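# Stack 96-well plate from nest N1 onto plate in N2

## Task

Lift the 96-well plate out of plate nest N1 and set it fully seated on top of the plate already in plate nest N2, turned so its well A1 sits above the lower plate's well A1 (A1 is at each plate's clipped corner). The lower plate has to stay lying flat in N2. Finish by opening the gripper and pulling the arm away.

## Robot and tools

Robot: two arms, left_arm and right_arm, each ending in a two-finger gripper. Looking from the arms toward the table, N1 is the right-hand nest and N2 the left-hand one. Each plate has one clipped corner, and that corner is well A1.

Frame: one shared scene frame for both arms. The origin is on the table top midway between the arms. +z is up, +x points out over the table, and left_arm sits on the +y side. The names left and right belong to the arms and do not mean sides of an image. Positions are in metres. Orientations are quaternions written w first (qw, qx, qy, qz). The fingers point along the gripper's own +z axis and close along its own y axis. The reported hand position is a point between the finger pads, about 1 cm short of the fingertips, and it can be a little wrong at long reach.

Row layout: every command row holds 16 numbers. The first 8 are left_arm: x, y, z, qw, qx, qy, qz, opening. The next 8 are right_arm in the same order. Both arms are always included. x, y, z and the quaternion make an absolute target pose in the scene frame, not an offset. Opening runs from -1 (closed) to +1 (fully open, 0.094 m).

Tools:
- execute_actions(actions): a list of up to 15 actions, run in order. Each action is a table of up to 15 rows. Each row is applied for one 1/30 s step, and the last row is repeated until the action's 15 steps are done. An empty list only returns state and images. A target more than 0.6 m from the gripper's current position, measured along any of that gripper's own axes, is refused for both arms. A malformed first action, or a first action that fails this check, means nothing runs.
- move(target, speed, blocking): target is one 16-number row of absolute poses. Each gripper travels in a straight line toward its pose, and both arrive together. The move lasts 0.5 to 10 s. speed is the top path speed in m/s, from 0.002 to 0.5, default 0.25. Turning is capped at twice that value in rad/s. The opening is applied when the move starts. Moves do not avoid obstacles or the other arm. With blocking=false the call returns after 0.5 s. You must then call wait or stop before sending more motion. The result adds a move: line giving how the move ended (done, off_target, moving, held, fault) and any limits that acted (paced = pose was clipped; held = a check blocked steps). It also gives each gripper's distance from its target.
- wait(seconds): 0 to 10 s while each arm holds its last command. A running move keeps going during the wait.
- stop(): brakes a running move. The fingers keep moving.
- zoom_image(camera, region): a closer look at [x0, y0, x1, y1] pixels of one camera's latest image, at most 504x504. Cameras: cam_head_left, cam_head_right, cam_high, cam_low (672x504), cam_left_wrist, cam_right_wrist (616x616).
- finished_scene(scene): ends the given scene (1 or 2) for good and reports success.

Control behaviour: on every step the commanded pose is clipped to within 70 mm and 16 degrees of the measured pose, so a distant target can take several actions to reach. Position is favoured over orientation. Joint friction can leave the hand up to about 31 mm off, and very small commands may not move it at all. To hold an orientation steady, resend the same quaternion each time rather than copying back the slightly drifted reported one. To keep an idle arm still, resend its last reported pose and opening.

Results: the state line lists each gripper's position and quaternion. Hand target lines show the pose the controller is currently driving toward. grip_measured is the finger opening on the command scale; the last value in Joint positions is the opening in metres, with readings off by up to about 1 mm. A pose unreachable line means the clearance check changed or blocked that arm's command. FAULT lines mean an arm has stopped. MOTOR HOT appears from 75 °C. At 90 °C the arm pauses for 10 s, and at 100 °C the arm goes limp and drops what it holds. Joint torques are noisy, carry offsets, and are not zero even in free air.

Gripping: to hold the plate, command an opening about 0.03 below grip_measured. Parts thinner than about 2 mm are gripped more weakly.

The world keeps running while you compose a reply, and the robot holds its last command meanwhile.

Avoid: dropping the plate from any real height (a few mm when setting it down is fine); knocking anything off the table; letting the arms collide or press on each other; hard or fast contact; pushing a target far past the point of contact; tipping or shifting the lower plate in N2. Loose objects may now and then get a brief push from outside. Before finishing, confirm with the cameras that the plate is nested and oriented A1 over A1, then open the gripper and withdraw.

Each tool is called after "Emit:" as a command line: name --argument value for each argument, lists and objects as JSON in quotes; but a table of rows of numbers goes row by row, as --pt "numbers of a row", without its own name.

## Session

Emit:
execute_actions --actions '[]'

Scene clock: 0.00 s.
left_arm: end_effector_position=(+0.3668, +0.5244, +0.1199) grip_measured=+1.000 end_effector_quat_wxyz=(+0.326, +0.914, -0.137, +0.199) | right_arm: end_effector_position=(+0.5566, -0.0961, +0.3359) grip_measured=+1.000 end_effector_quat_wxyz=(-0.063, +0.718, +0.495, +0.485)
Joint positions: left_arm=[ 0.673  1.531  1.75  -1.347  0.379 -2.053  0.094] | right_arm=[ 0.743  2.057  1.769 -0.417  0.425  2.035  0.094]
Joint velocities: left_arm=[-0.007  0.012 -0.007 -0.081 -0.022  0.022  0.   ] | right_arm=[-0.007 -0.007  0.017  0.022  0.007 -0.066  0.   ]
Joint torques (N m, as the arm reports them, + toward a larger angle): no reading
Hand target (left_arm): +0.367, +0.524, +0.120; +0.326, +0.914, -0.137, +0.199
Hand target (right_arm): +0.557, -0.096, +0.336; -0.063, +0.718, +0.495, +0.485
camera_calibration (this result's frames):
cam_left_wrist: T_world_to_cam=[[0.422533, 0.757252, -0.498032, -0.504775], [0.350271, 0.370368, 0.860313, -0.424193], [0.835928, -0.537956, -0.108751, 0.112595], [0, 0, 0, 1]] pos_world=[0.267745, 0.59992, 0.125789]
cam_right_wrist: T_world_to_cam=[[-0.768225, 0.622257, -0.15042, 0.527199], [-0.152945, 0.0497624, 0.986981, -0.211875], [0.621641, 0.781229, 0.0569425, -0.175334], [0, 0, 0, 1]] pos_world=[0.481597, -0.180534, 0.298401]

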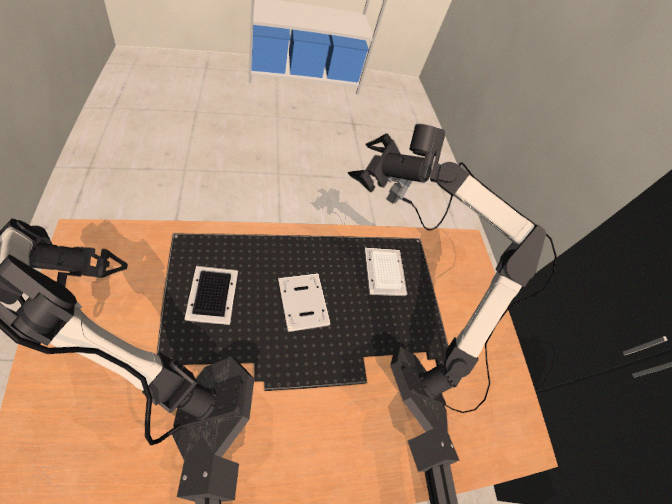

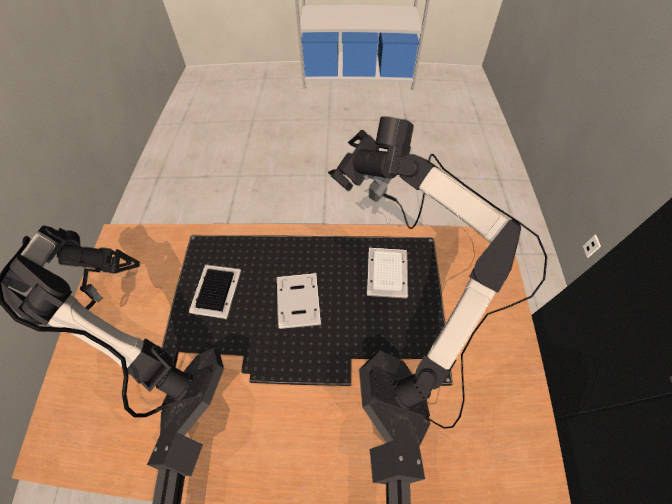

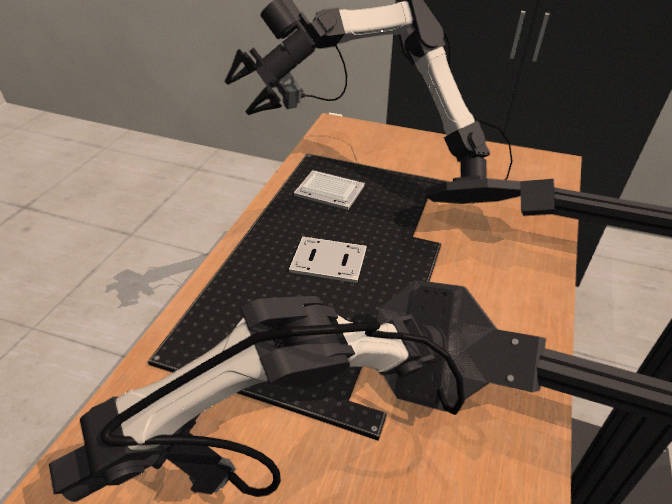

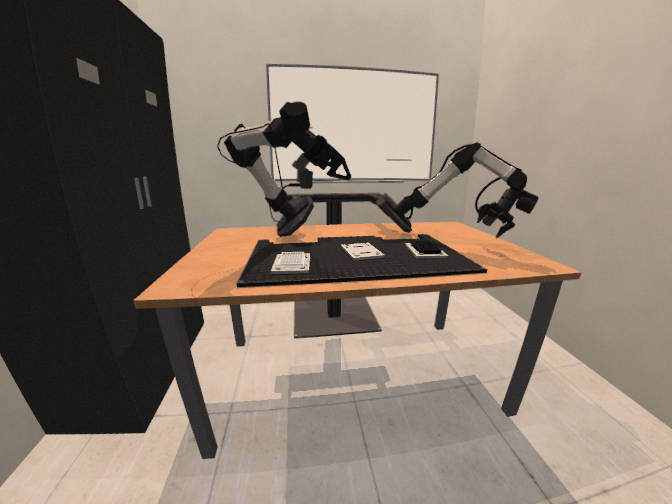

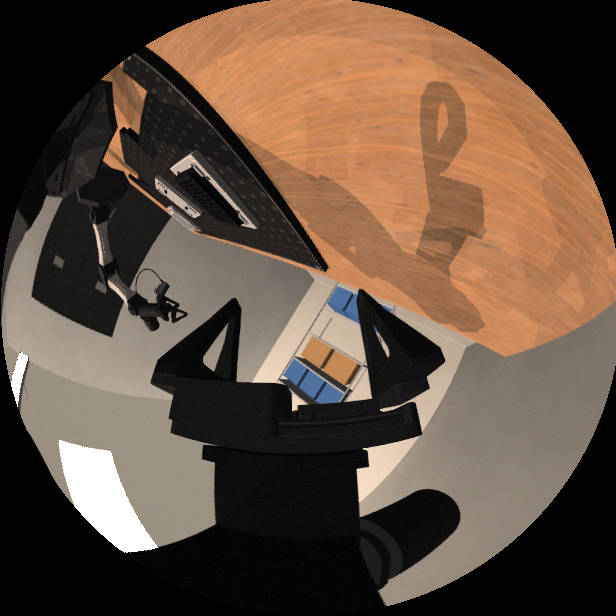

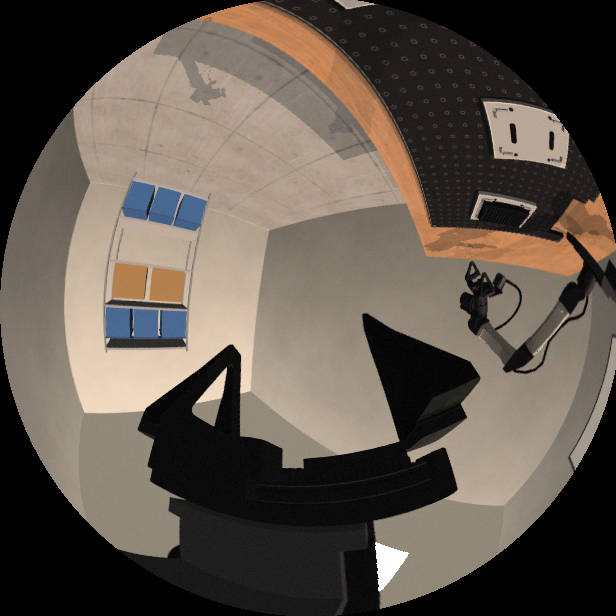

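Emit:
move --target '[0.33,0.44,0.16,0.2,0.6,-0.77,0.05,1,0.45,-0.2,0.25,-0.1,0.4,0.88,0.2,1]' --speed 0.35

Emit:
move --target '[0.28,0.29,0.13,0,0.07,0.9975,0,1,0.33,-0.235,0.12,0,0.04,0.999,0,1]' --speed 0.35

Emit:
zoom_image --camera "cam_left_wrist" --region '[200,80,420,300]'

Emit:
zoom_image --camera "cam_right_wrist" --region '[200,100,420,320]'

Scene clock: 9.90 s.
left_arm: end_effector_position=(+0.3398, +0.4402, +0.1573) grip_measured=+1.000 end_effector_quat_wxyz=(-0.175, -0.620, +0.761, -0.081) | right_arm: end_effector_position=(+0.4471, -0.2002, +0.2562) grip_measured=+1.000 end_effector_quat_wxyz=(-0.109, +0.404, +0.882, +0.214)
Joint positions: left_arm=[ 0.04   1.518  1.661 -1.542 -0.378 -1.322  0.094] | right_arm=[ 0.605  2.123  2.159 -1.53   0.355  1.348  0.094]
Joint velocities: left_arm=[ 0.002 -0.002  0.002 -0.081 -0.007  0.066  0.   ] | right_arm=[-0.002  0.002 -0.002 -0.007  0.022 -0.022  0.   ]
Joint torques (N m, as the arm reports them, + toward a larger angle): left_arm=[-4.87 -7.61  2.98 -0.34 -0.06  0.05] | right_arm=[ 7.52 -6.3   6.47  0.52 -0.12 -0.22]
Hand target (left_arm): +0.331, +0.441, +0.159; -0.177, -0.609, +0.769, -0.073
Hand target (right_arm): +0.450, -0.203, +0.251; -0.108, +0.403, +0.885, +0.206
Off the commanded pose (left_arm): 0.010 m, 5 deg.
Off the commanded pose (right_arm): 0.007 m, 2 deg.
joint sent to its limit (left arm) — the command would take joint 4 (wrist pitch) past its lower limit, so that joint was sent only as far as its limit.
move: off_target (left_arm)
camera_calibration (this result's frames):
cam_left_wrist: T_world_to_cam=[[0.963981, -0.26123, -0.0499932, -0.217097], [-0.0406703, -0.330532, 0.942918, 0.0125815], [-0.262843, -0.906922, -0.329251, 0.66446], [0, 0, 0, 1]] pos_world=[0.384437, 0.55006, 0.196057]
cam_right_wrist: T_world_to_cam=[[-0.900928, -0.411804, -0.136914, 0.344746], [-0.308586, 0.386087, 0.869317, 0.0222455], [-0.305127, 0.825442, -0.474914, 0.5381], [0, 0, 0, 1]] pos_world=[0.481646, -0.310791, 0.283413]

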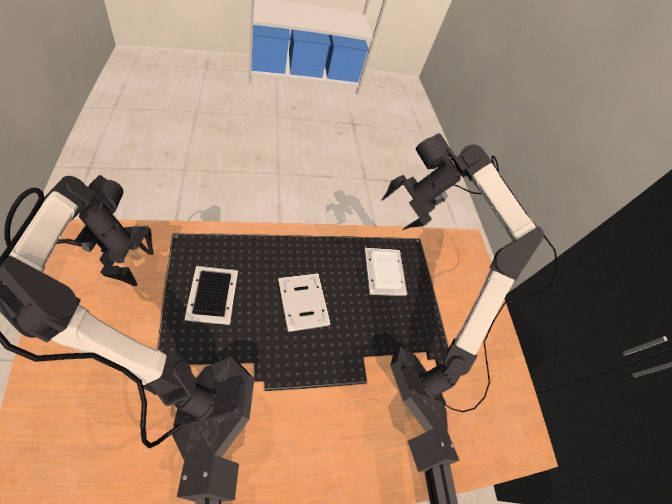

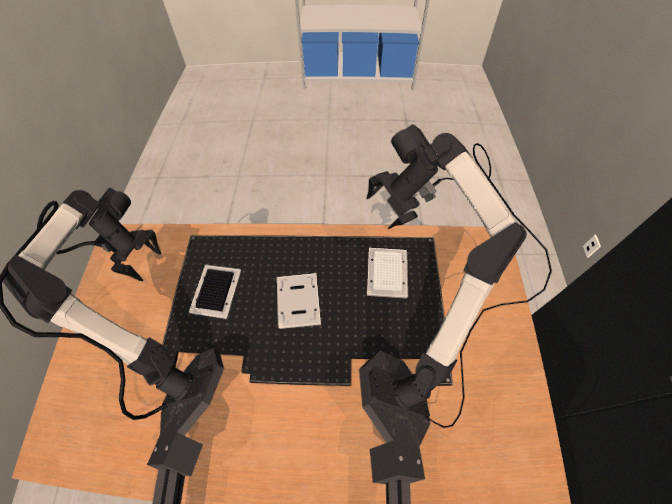

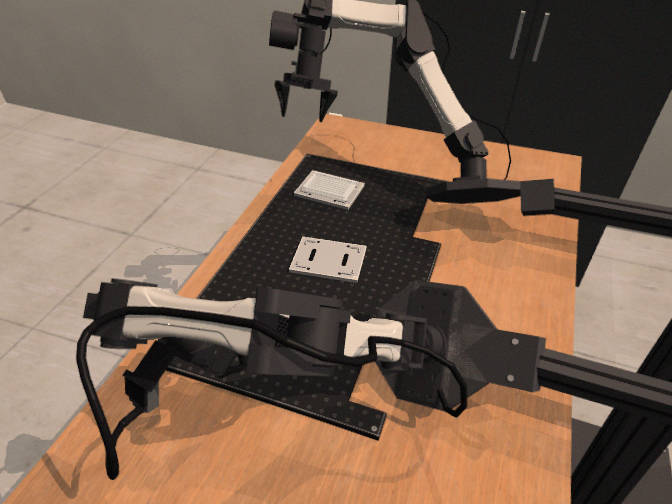

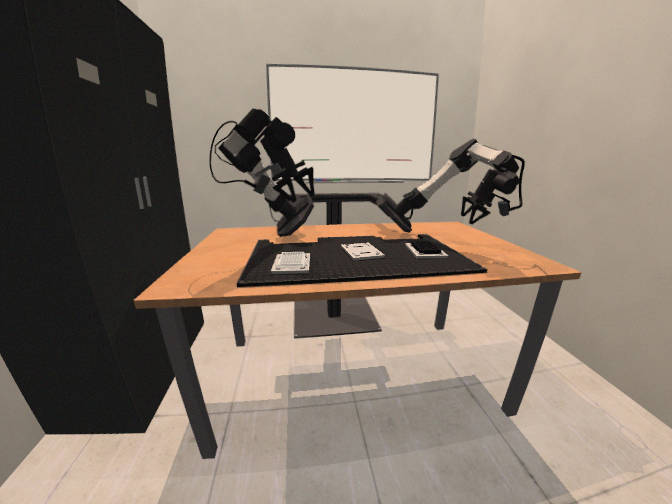

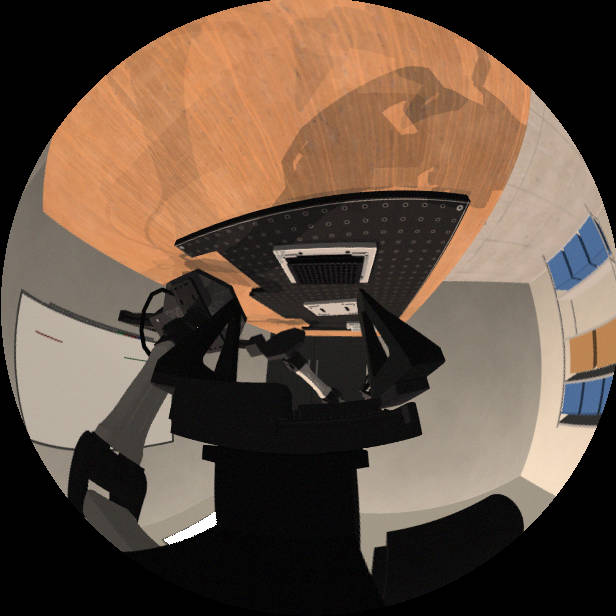

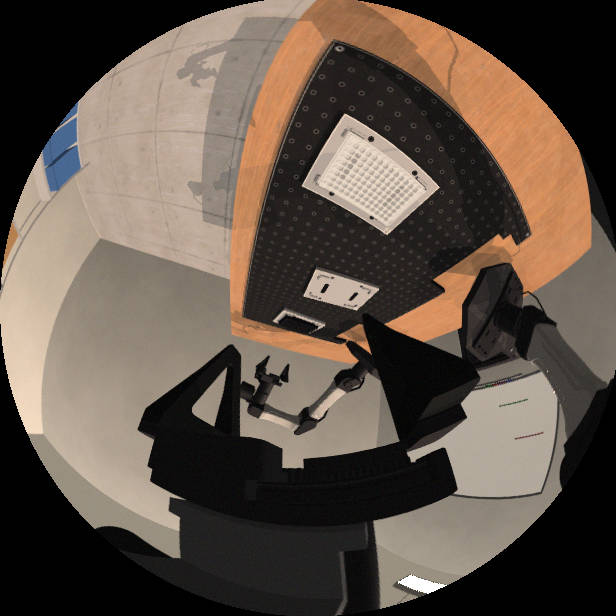

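Scene clock: 12.73 s.
left_arm: end_effector_position=(+0.2847, +0.2929, +0.1367) grip_measured=+1.000 end_effector_quat_wxyz=(+0.006, +0.051, +0.999, -0.017) | right_arm: end_effector_position=(+0.3335, -0.2319, +0.1247) grip_measured=+1.000 end_effector_quat_wxyz=(-0.004, +0.043, +0.999, +0.005)
Joint positions: left_arm=[-0.561  1.5    0.994 -1.191 -0.764 -0.522  0.094] | right_arm=[ 0.598  1.857  1.215 -1.131  0.767  0.723  0.094]
Joint velocities: left_arm=[-0.007 -0.007  0.002 -0.022 -0.081  0.066  0.   ] | right_arm=[ 0.012 -0.007 -0.012  0.007  0.007 -0.066  0.   ]
Joint torques (N m, as the arm reports them, + toward a larger angle): left_arm=[-5.21 -1.13  3.03  0.65 -0.17  0.08] | right_arm=[ 5.44 -7.2   3.52  0.32  0.1  -0.21]
Hand target (left_arm): +0.281, +0.288, +0.130; +0.004, +0.068, +0.998, -0.008
Hand target (right_arm): +0.331, -0.237, +0.120; -0.005, +0.040, +0.999, -0.001
Off the commanded pose (left_arm): 0.009 m, 3 deg.
Off the commanded pose (right_arm): 0.007 m, 1 deg.
move: off_target (left_arm)
camera_calibration (this result's frames):
cam_left_wrist: T_world_to_cam=[[-0.158583, -0.985646, 0.0579046, 0.313566], [-0.652768, 0.148665, 0.742827, 0.0423942], [-0.740773, 0.0800017, -0.666974, 0.402701], [0, 0, 0, 1]] pos_world=[0.37571, 0.270546, 0.218942]
cam_right_wrist: T_world_to_cam=[[-0.340715, -0.939042, 0.0459797, -0.120579], [-0.748487, 0.300521, 0.591147, 0.275308], [-0.568929, 0.166997, -0.805253, 0.443611], [0, 0, 0, 1]] pos_world=[0.417364, -0.270047, 0.200016]

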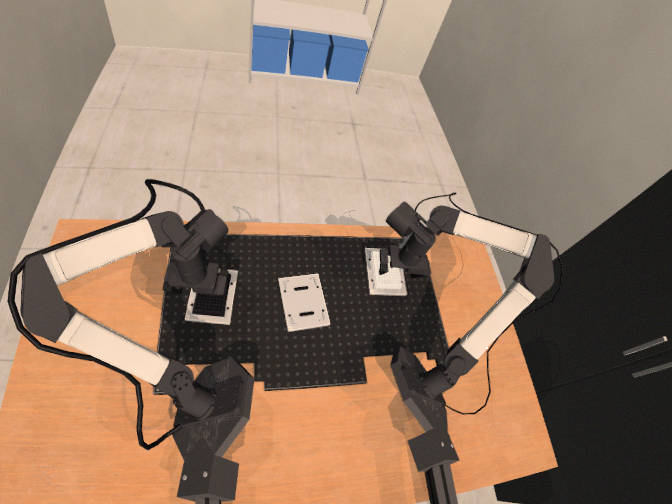

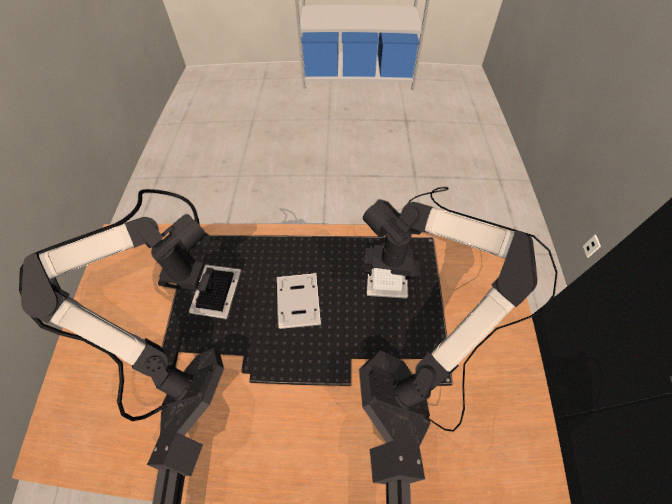

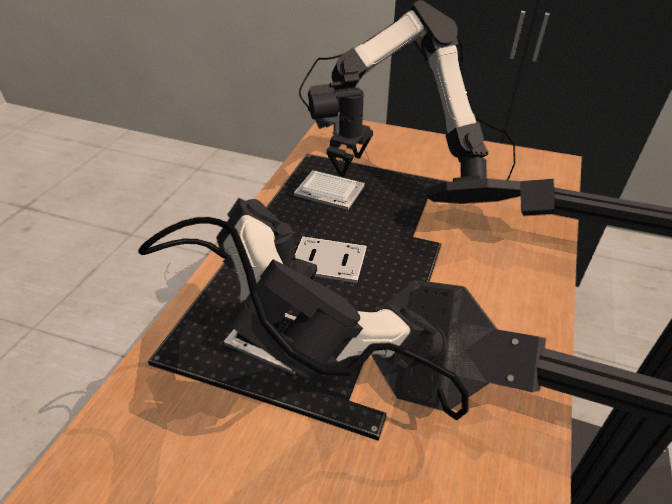

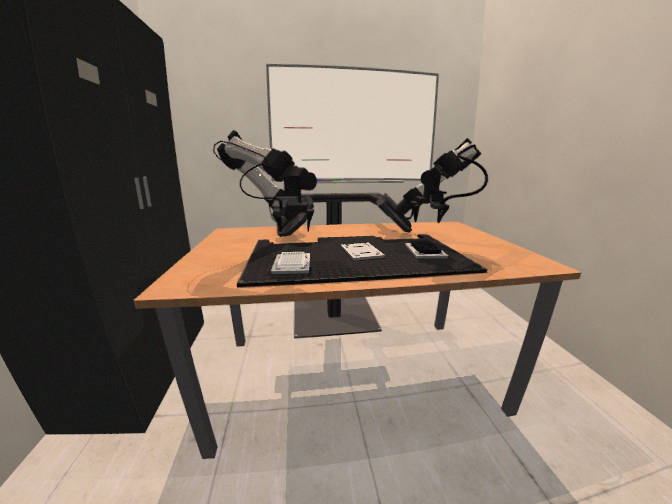

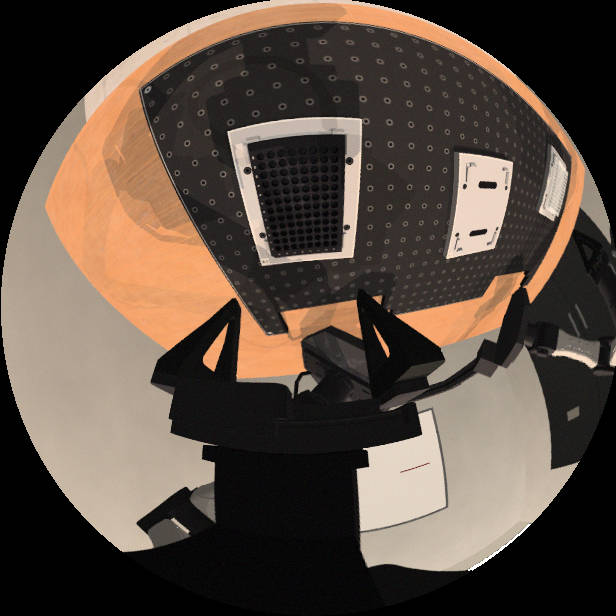

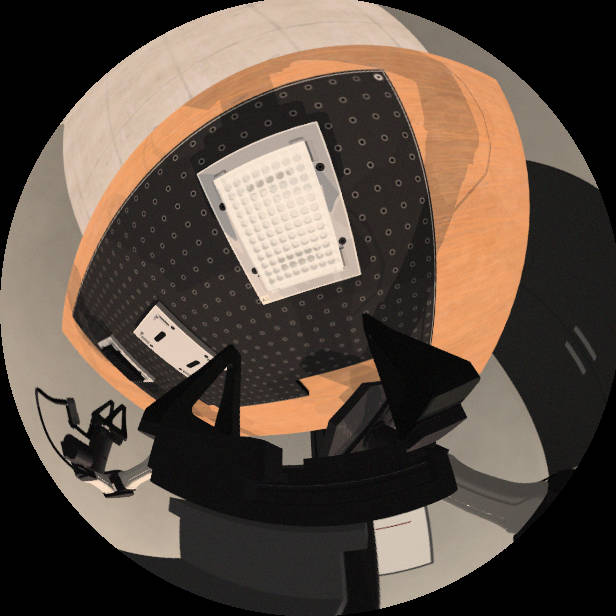

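Region (200, 80, 420, 300) of cam_left_wrist's 616x616 image, scaled by 2.291, with more detail than that image has.

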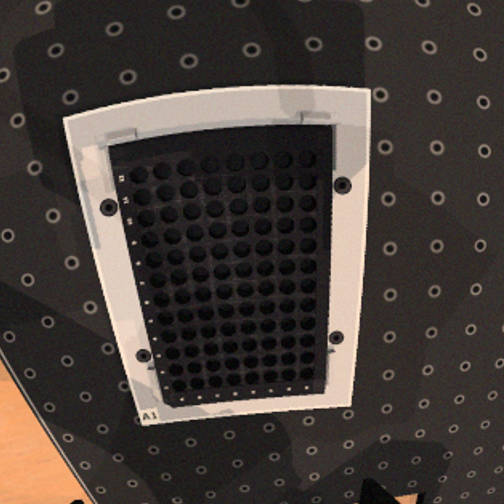

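Region (200, 100, 420, 320) of cam_right_wrist's 616x616 image, scaled by 2.291, with more detail than that image has.

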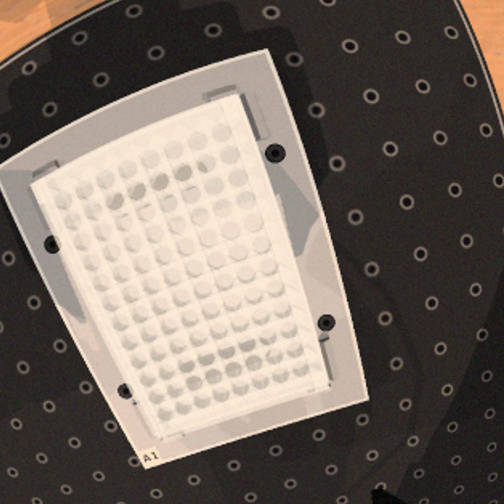

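Emit:
zoom_image --camera "cam_right_wrist" --region '[250,240,360,310]'

Emit:
zoom_image --camera "cam_right_wrist" --region '[205,125,325,200]'

Region (250, 240, 360, 310) of cam_right_wrist's 616x616 image, scaled by 4.582, with more detail than that image has; it fills the top 321 rows of this view, and the rest is white.

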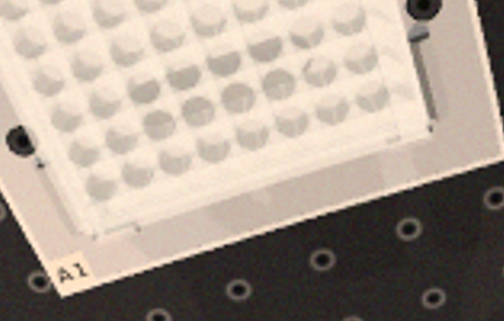

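Region (205, 125, 325, 200) of cam_right_wrist's 616x616 image, scaled by 4.200, with more detail than that image has; it fills the top 315 rows of this view, and the rest is white.

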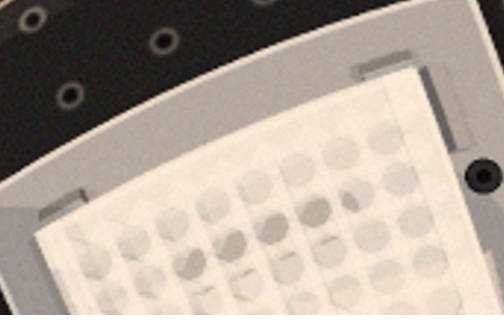

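Emit:
move --target '[0.2847,0.2929,0.1367,0.006,0.051,0.999,-0.017,1,0.395,-0.245,0.065,0,0.015,1,0,1]' --speed 0.12

Emit:
zoom_image --camera "cam_right_wrist" --region '[180,190,400,400]'

Scene clock: 28.03 s.
left_arm: end_effector_position=(+0.2850, +0.2928, +0.1367) grip_measured=+1.000 end_effector_quat_wxyz=(+0.006, +0.052, +0.998, -0.018) | right_arm: end_effector_position=(+0.3888, -0.2425, +0.0670) grip_measured=+1.000 end_effector_quat_wxyz=(-0.003, +0.014, +1.000, +0.005)
Joint positions: left_arm=[-0.561  1.5    0.994 -1.189 -0.764 -0.52   0.094] | right_arm=[ 0.399  1.978  1.305 -0.901  0.788  0.385  0.094]
Joint velocities: left_arm=[-0.002  0.002 -0.002 -0.007  0.081 -0.037  0.   ] | right_arm=[ 0.002  0.007 -0.002  0.11  -0.037 -0.007  0.   ]
Joint torques (N m, as the arm reports them, + toward a larger angle): left_arm=[-4.71 -2.54  4.84  0.41 -0.05 -0.09] | right_arm=[ 6.83 -6.76  6.19  0.34  0.06 -0.22]
Hand target (left_arm): +0.285, +0.293, +0.137; +0.006, +0.051, +0.999, -0.017
Hand target (right_arm): +0.395, -0.244, +0.064; +0.000, +0.015, +1.000, +0.002
Off the commanded pose (left_arm): 0.000 m, 0 deg.
Off the commanded pose (right_arm): 0.007 m, 1 deg.
move: done
camera_calibration (this result's frames):
cam_left_wrist: T_world_to_cam=[[-0.159829, -0.985437, 0.0580365, 0.313765], [-0.653451, 0.149685, 0.742022, 0.0425984], [-0.739903, 0.0806727, -0.667859, 0.402602], [0, 0, 0, 1]] pos_world=[0.375871, 0.270341, 0.219062]
cam_right_wrist: T_world_to_cam=[[-0.286472, -0.957062, 0.044349, -0.134401], [-0.766168, 0.256634, 0.589173, 0.350332], [-0.575257, 0.134803, -0.806789, 0.425111], [0, 0, 0, 1]] pos_world=[0.474459, -0.275844, 0.142529]

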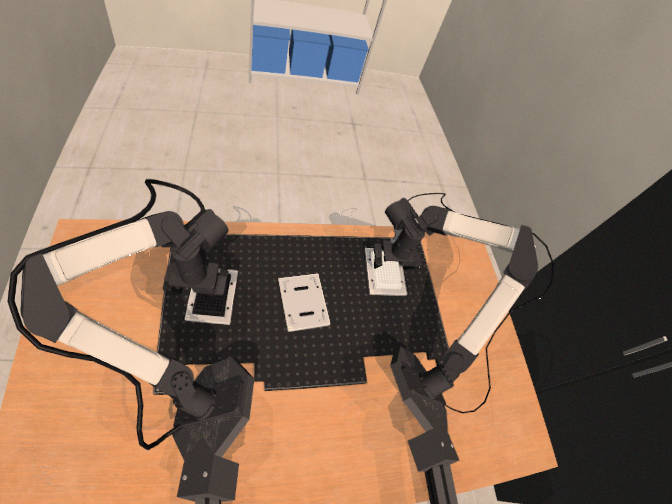

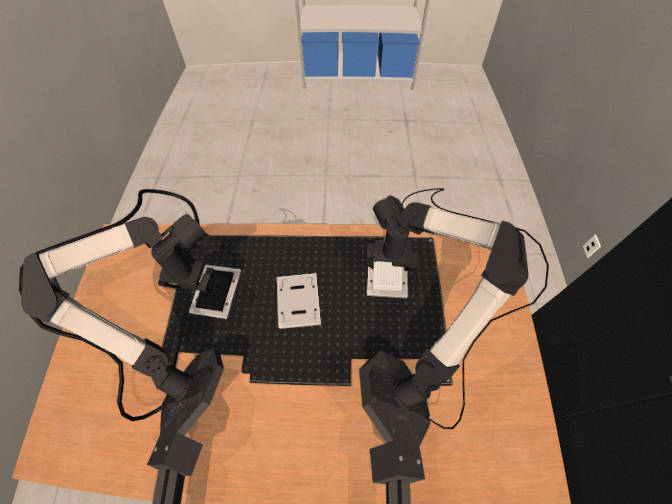

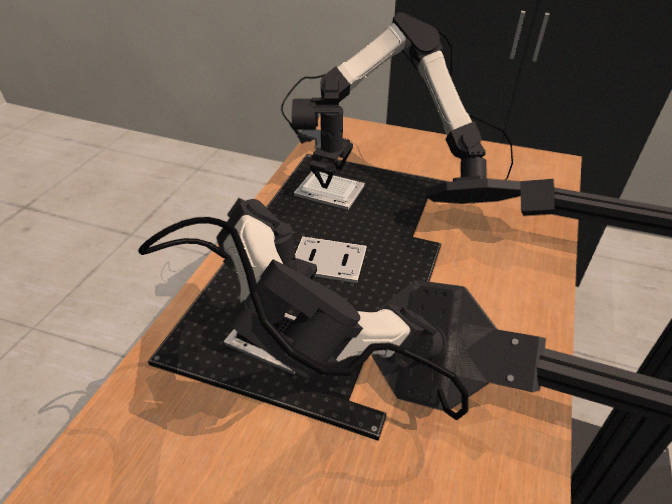

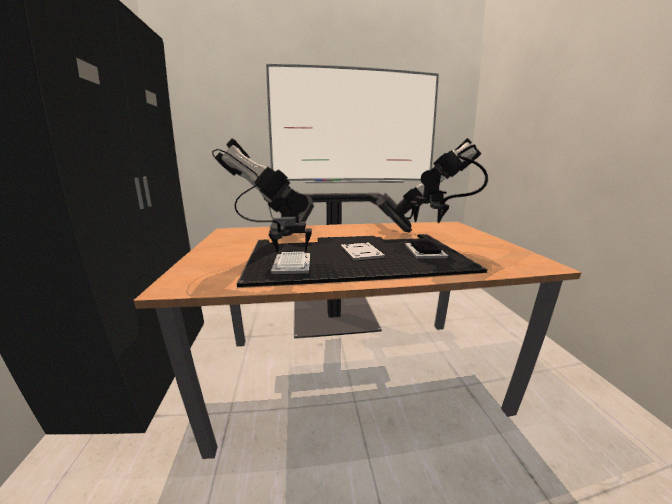

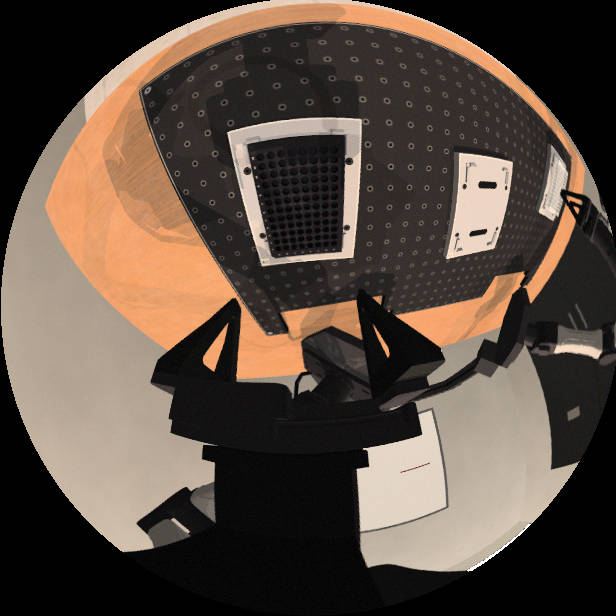

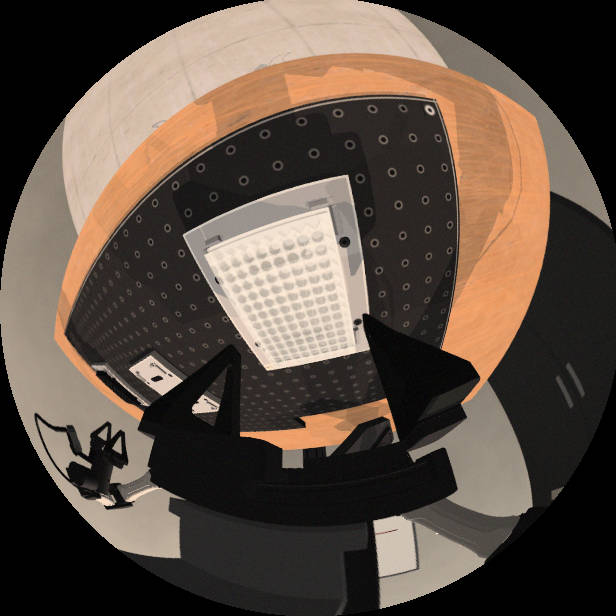

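Region (180, 190, 400, 400) of cam_right_wrist's 616x616 image, scaled by 2.291, with more detail than that image has; it fills the top 481 rows of this view, and the rest is white.

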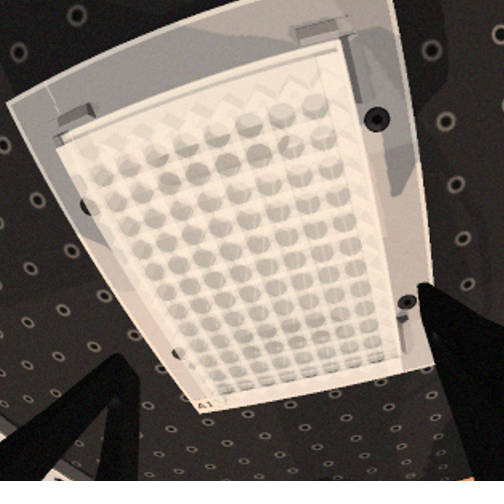

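Emit:
move --target '[0.2847,0.2929,0.1367,0.006,0.051,0.999,-0.017,1,0.396,-0.244,0.033,0,0.015,1,0,1]' --speed 0.04

Scene clock: 32.60 s.
left_arm: end_effector_position=(+0.2850, +0.2928, +0.1367) grip_measured=+1.000 end_effector_quat_wxyz=(+0.006, +0.052, +0.998, -0.018) | right_arm: end_effector_position=(+0.4041, -0.2442, +0.0426) grip_measured=+1.000 end_effector_quat_wxyz=(+0.011, +0.026, +1.000, +0.009)
Joint positions: left_arm=[-0.561  1.5    0.994 -1.189 -0.764 -0.52   0.094] | right_arm=[ 0.339  2.007  1.29  -0.757  0.788  0.295  0.094]
Joint velocities: left_arm=[ 0.002 -0.002  0.007 -0.007 -0.007 -0.007  0.   ] | right_arm=[-0.012  0.012 -0.002 -0.022  0.051 -0.007  0.   ]
Joint torques (N m, as the arm reports them, + toward a larger angle): left_arm=[-4.73 -2.53  4.83  0.41 -0.05 -0.08] | right_arm=[ 6.86 -7.22  3.07  0.41  0.06 -0.24]
Hand target (left_arm): +0.285, +0.293, +0.137; +0.006, +0.051, +0.999, -0.017
Hand target (right_arm): +0.396, -0.244, +0.033; -0.000, +0.015, +1.000, +0.001
Off the commanded pose (left_arm): 0.000 m, 0 deg.
Off the commanded pose (right_arm): 0.013 m, 2 deg.
move: off_target (right_arm)
camera_calibration (this result's frames):
cam_left_wrist: T_world_to_cam=[[-0.159829, -0.985437, 0.0580365, 0.313765], [-0.653451, 0.149685, 0.742022, 0.0425984], [-0.739903, 0.0806727, -0.667859, 0.402602], [0, 0, 0, 1]] pos_world=[0.375871, 0.270341, 0.219062]
cam_right_wrist: T_world_to_cam=[[-0.311545, -0.949745, 0.0304057, -0.118067], [-0.775568, 0.272637, 0.569354, 0.385449], [-0.549031, 0.153797, -0.82153, 0.409162], [0, 0, 0, 1]] pos_world=[0.486801, -0.28015, 0.120272]

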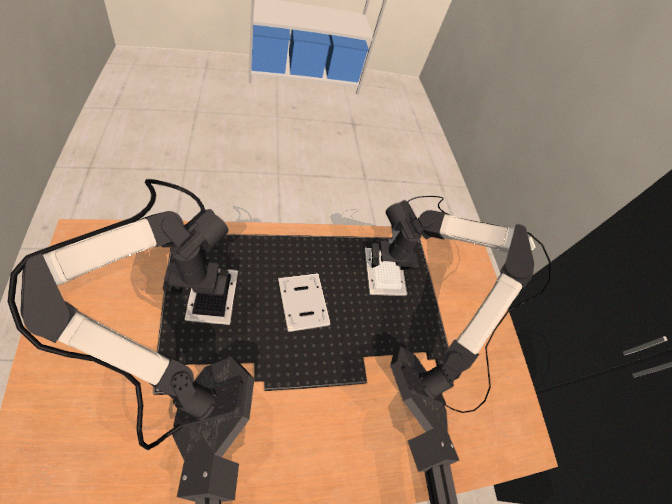

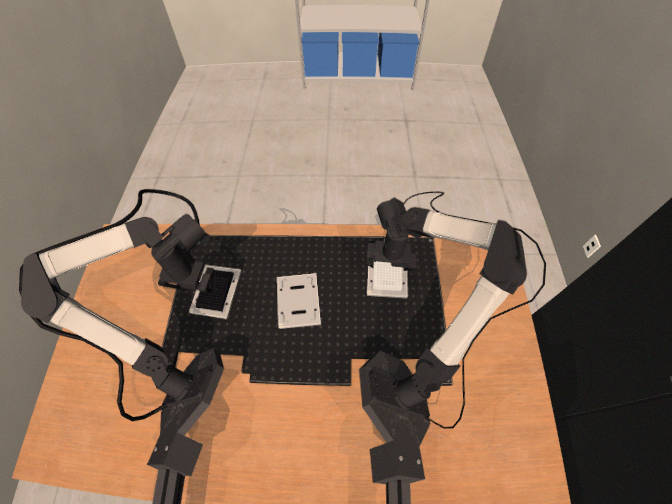

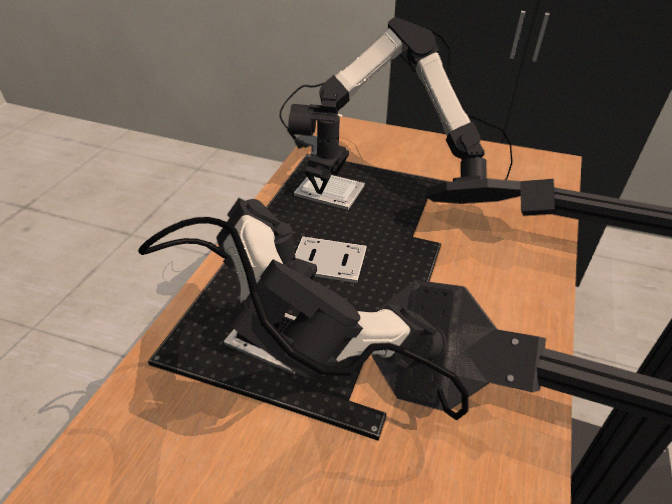

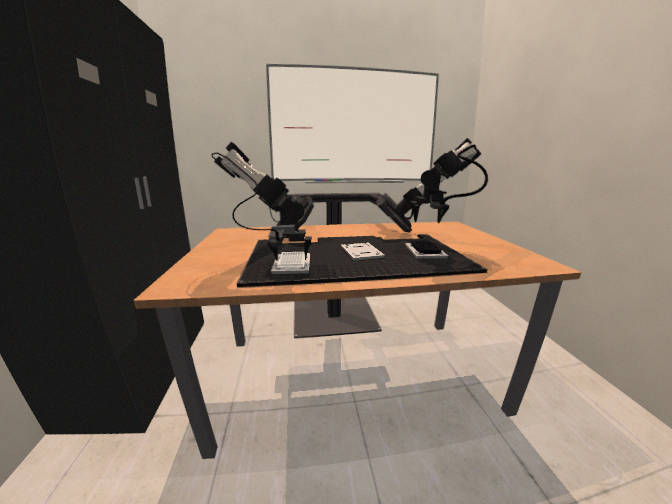

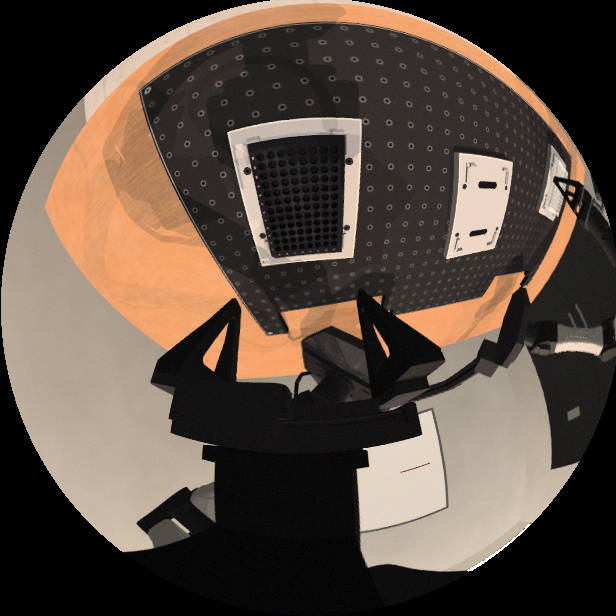

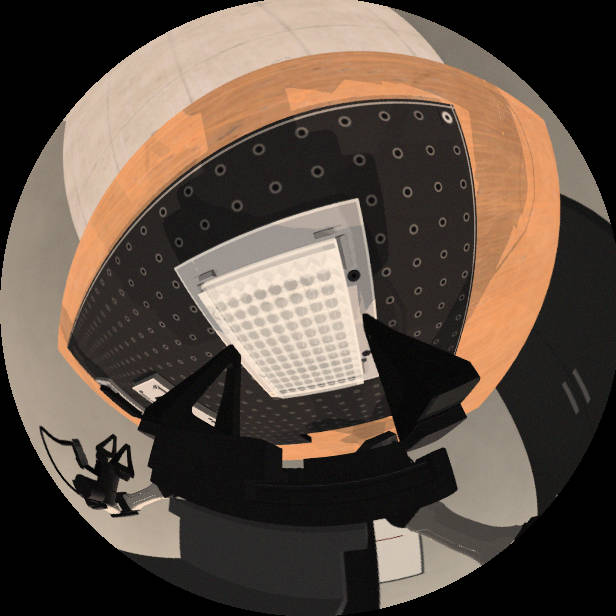

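Emit:
execute_actions --actions '[[[0.2847,0.2929,0.1367,0.006,0.051,0.999,-0.017,1,0.392,-0.242,0.030,-0.01,0.005,1,-0.008,1]],[[0.2847,0.2929,0.1367,0.006,0.051,0.999,-0.017,1,0.39,-0.242,0.026,-0.01,0.005,1,-0.008,1]]]'

Scene clock: 37.47 s.
left_arm: end_effector_position=(+0.2850, +0.2928, +0.1367) grip_measured=+1.000 end_effector_quat_wxyz=(+0.006, +0.052, +0.998, -0.018) | right_arm: end_effector_position=(+0.4003, -0.2409, +0.0371) grip_measured=+1.000 end_effector_quat_wxyz=(+0.004, +0.016, +1.000, +0.002)
Joint positions: left_arm=[-0.561  1.5    0.994 -1.189 -0.764 -0.52   0.094] | right_arm=[ 0.339  2.029  1.29  -0.76   0.797  0.294  0.094]
Joint velocities: left_arm=[-0.002  0.012 -0.022  0.007 -0.066 -0.022  0.   ] | right_arm=[-0.017  0.002 -0.007 -0.037 -0.007 -0.037  0.   ]
Joint torques (N m, as the arm reports them, + toward a larger angle): left_arm=[-4.73 -2.56  4.8   0.41 -0.06 -0.08] | right_arm=[ 6.52 -7.41  2.66  0.36  0.08 -0.22]
Hand target (left_arm): +0.285, +0.293, +0.137; +0.006, +0.051, +0.999, -0.017
Hand target (right_arm): +0.390, -0.242, +0.026; -0.011, +0.005, +1.000, -0.008
Off the commanded pose (left_arm): 0.000 m, 0 deg.
Off the commanded pose (right_arm): 0.015 m, 2 deg.
camera_calibration (this result's frames):
cam_left_wrist: T_world_to_cam=[[-0.159829, -0.985437, 0.0580365, 0.313765], [-0.653451, 0.149685, 0.742022, 0.0425984], [-0.739903, 0.0806727, -0.667859, 0.402602], [0, 0, 0, 1]] pos_world=[0.375871, 0.270341, 0.219062]
cam_right_wrist: T_world_to_cam=[[-0.291932, -0.955264, 0.047387, -0.125792], [-0.77213, 0.264625, 0.577745, 0.381081], [-0.564439, 0.132074, -0.814841, 0.402719], [0, 0, 0, 1]] pos_world=[0.484831, -0.274197, 0.113945]

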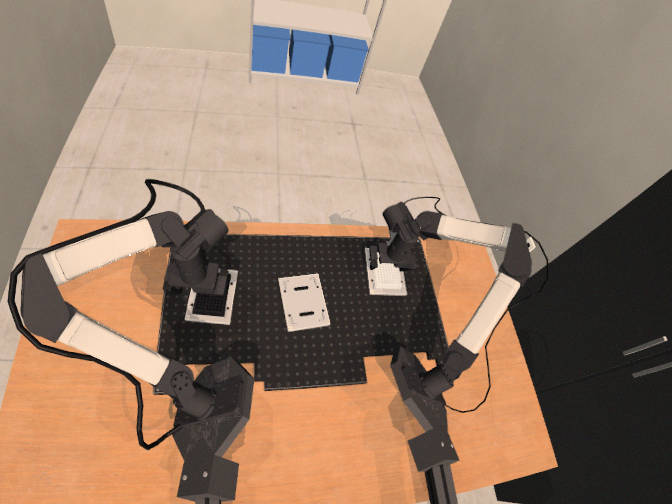

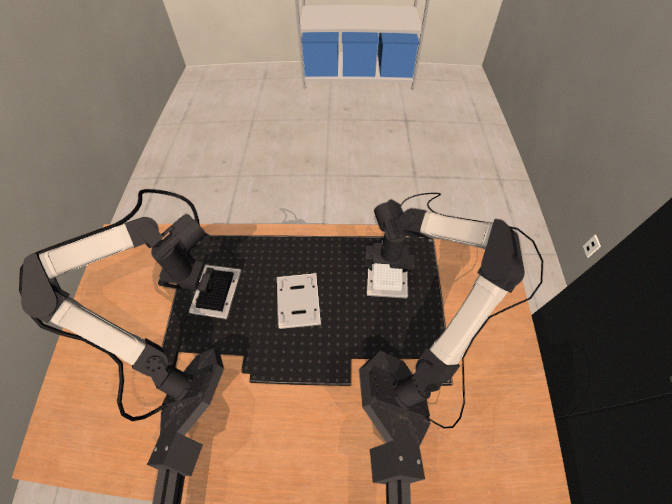

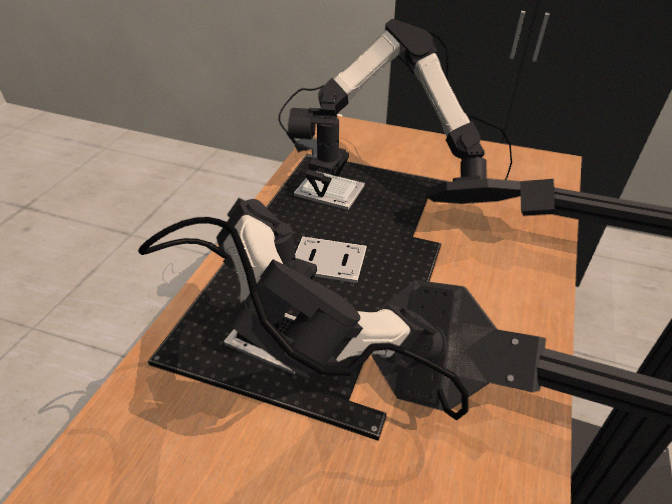

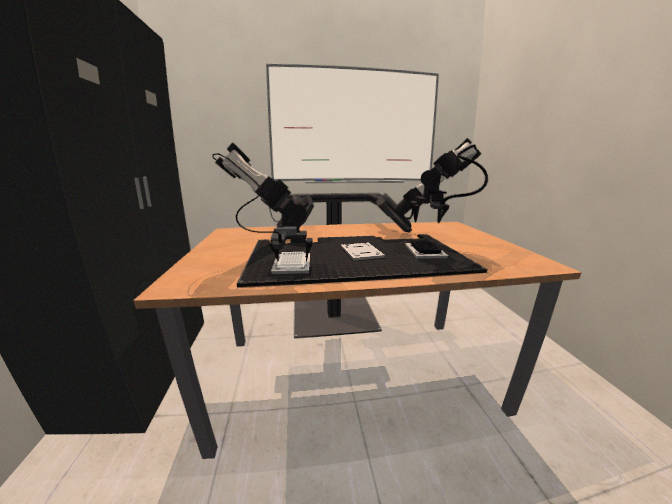

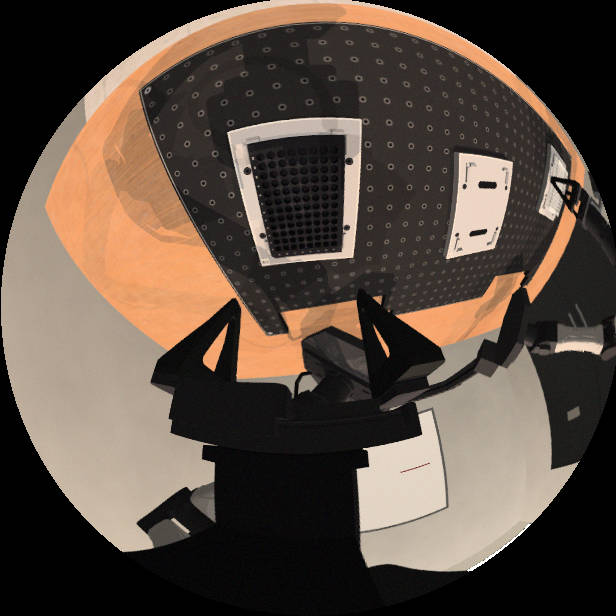

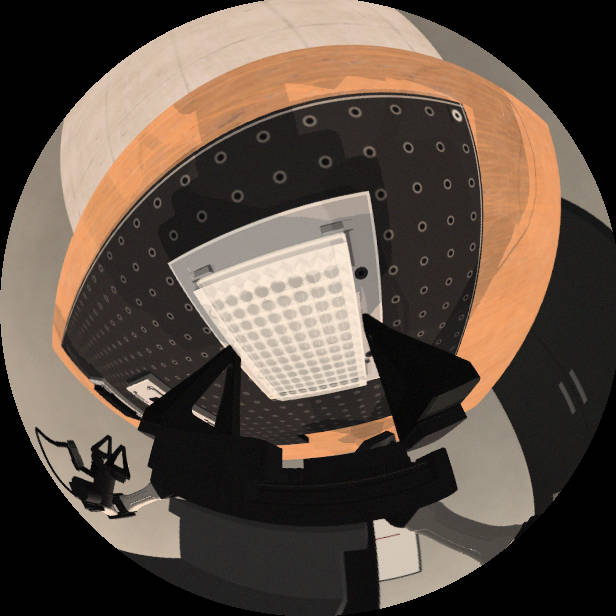

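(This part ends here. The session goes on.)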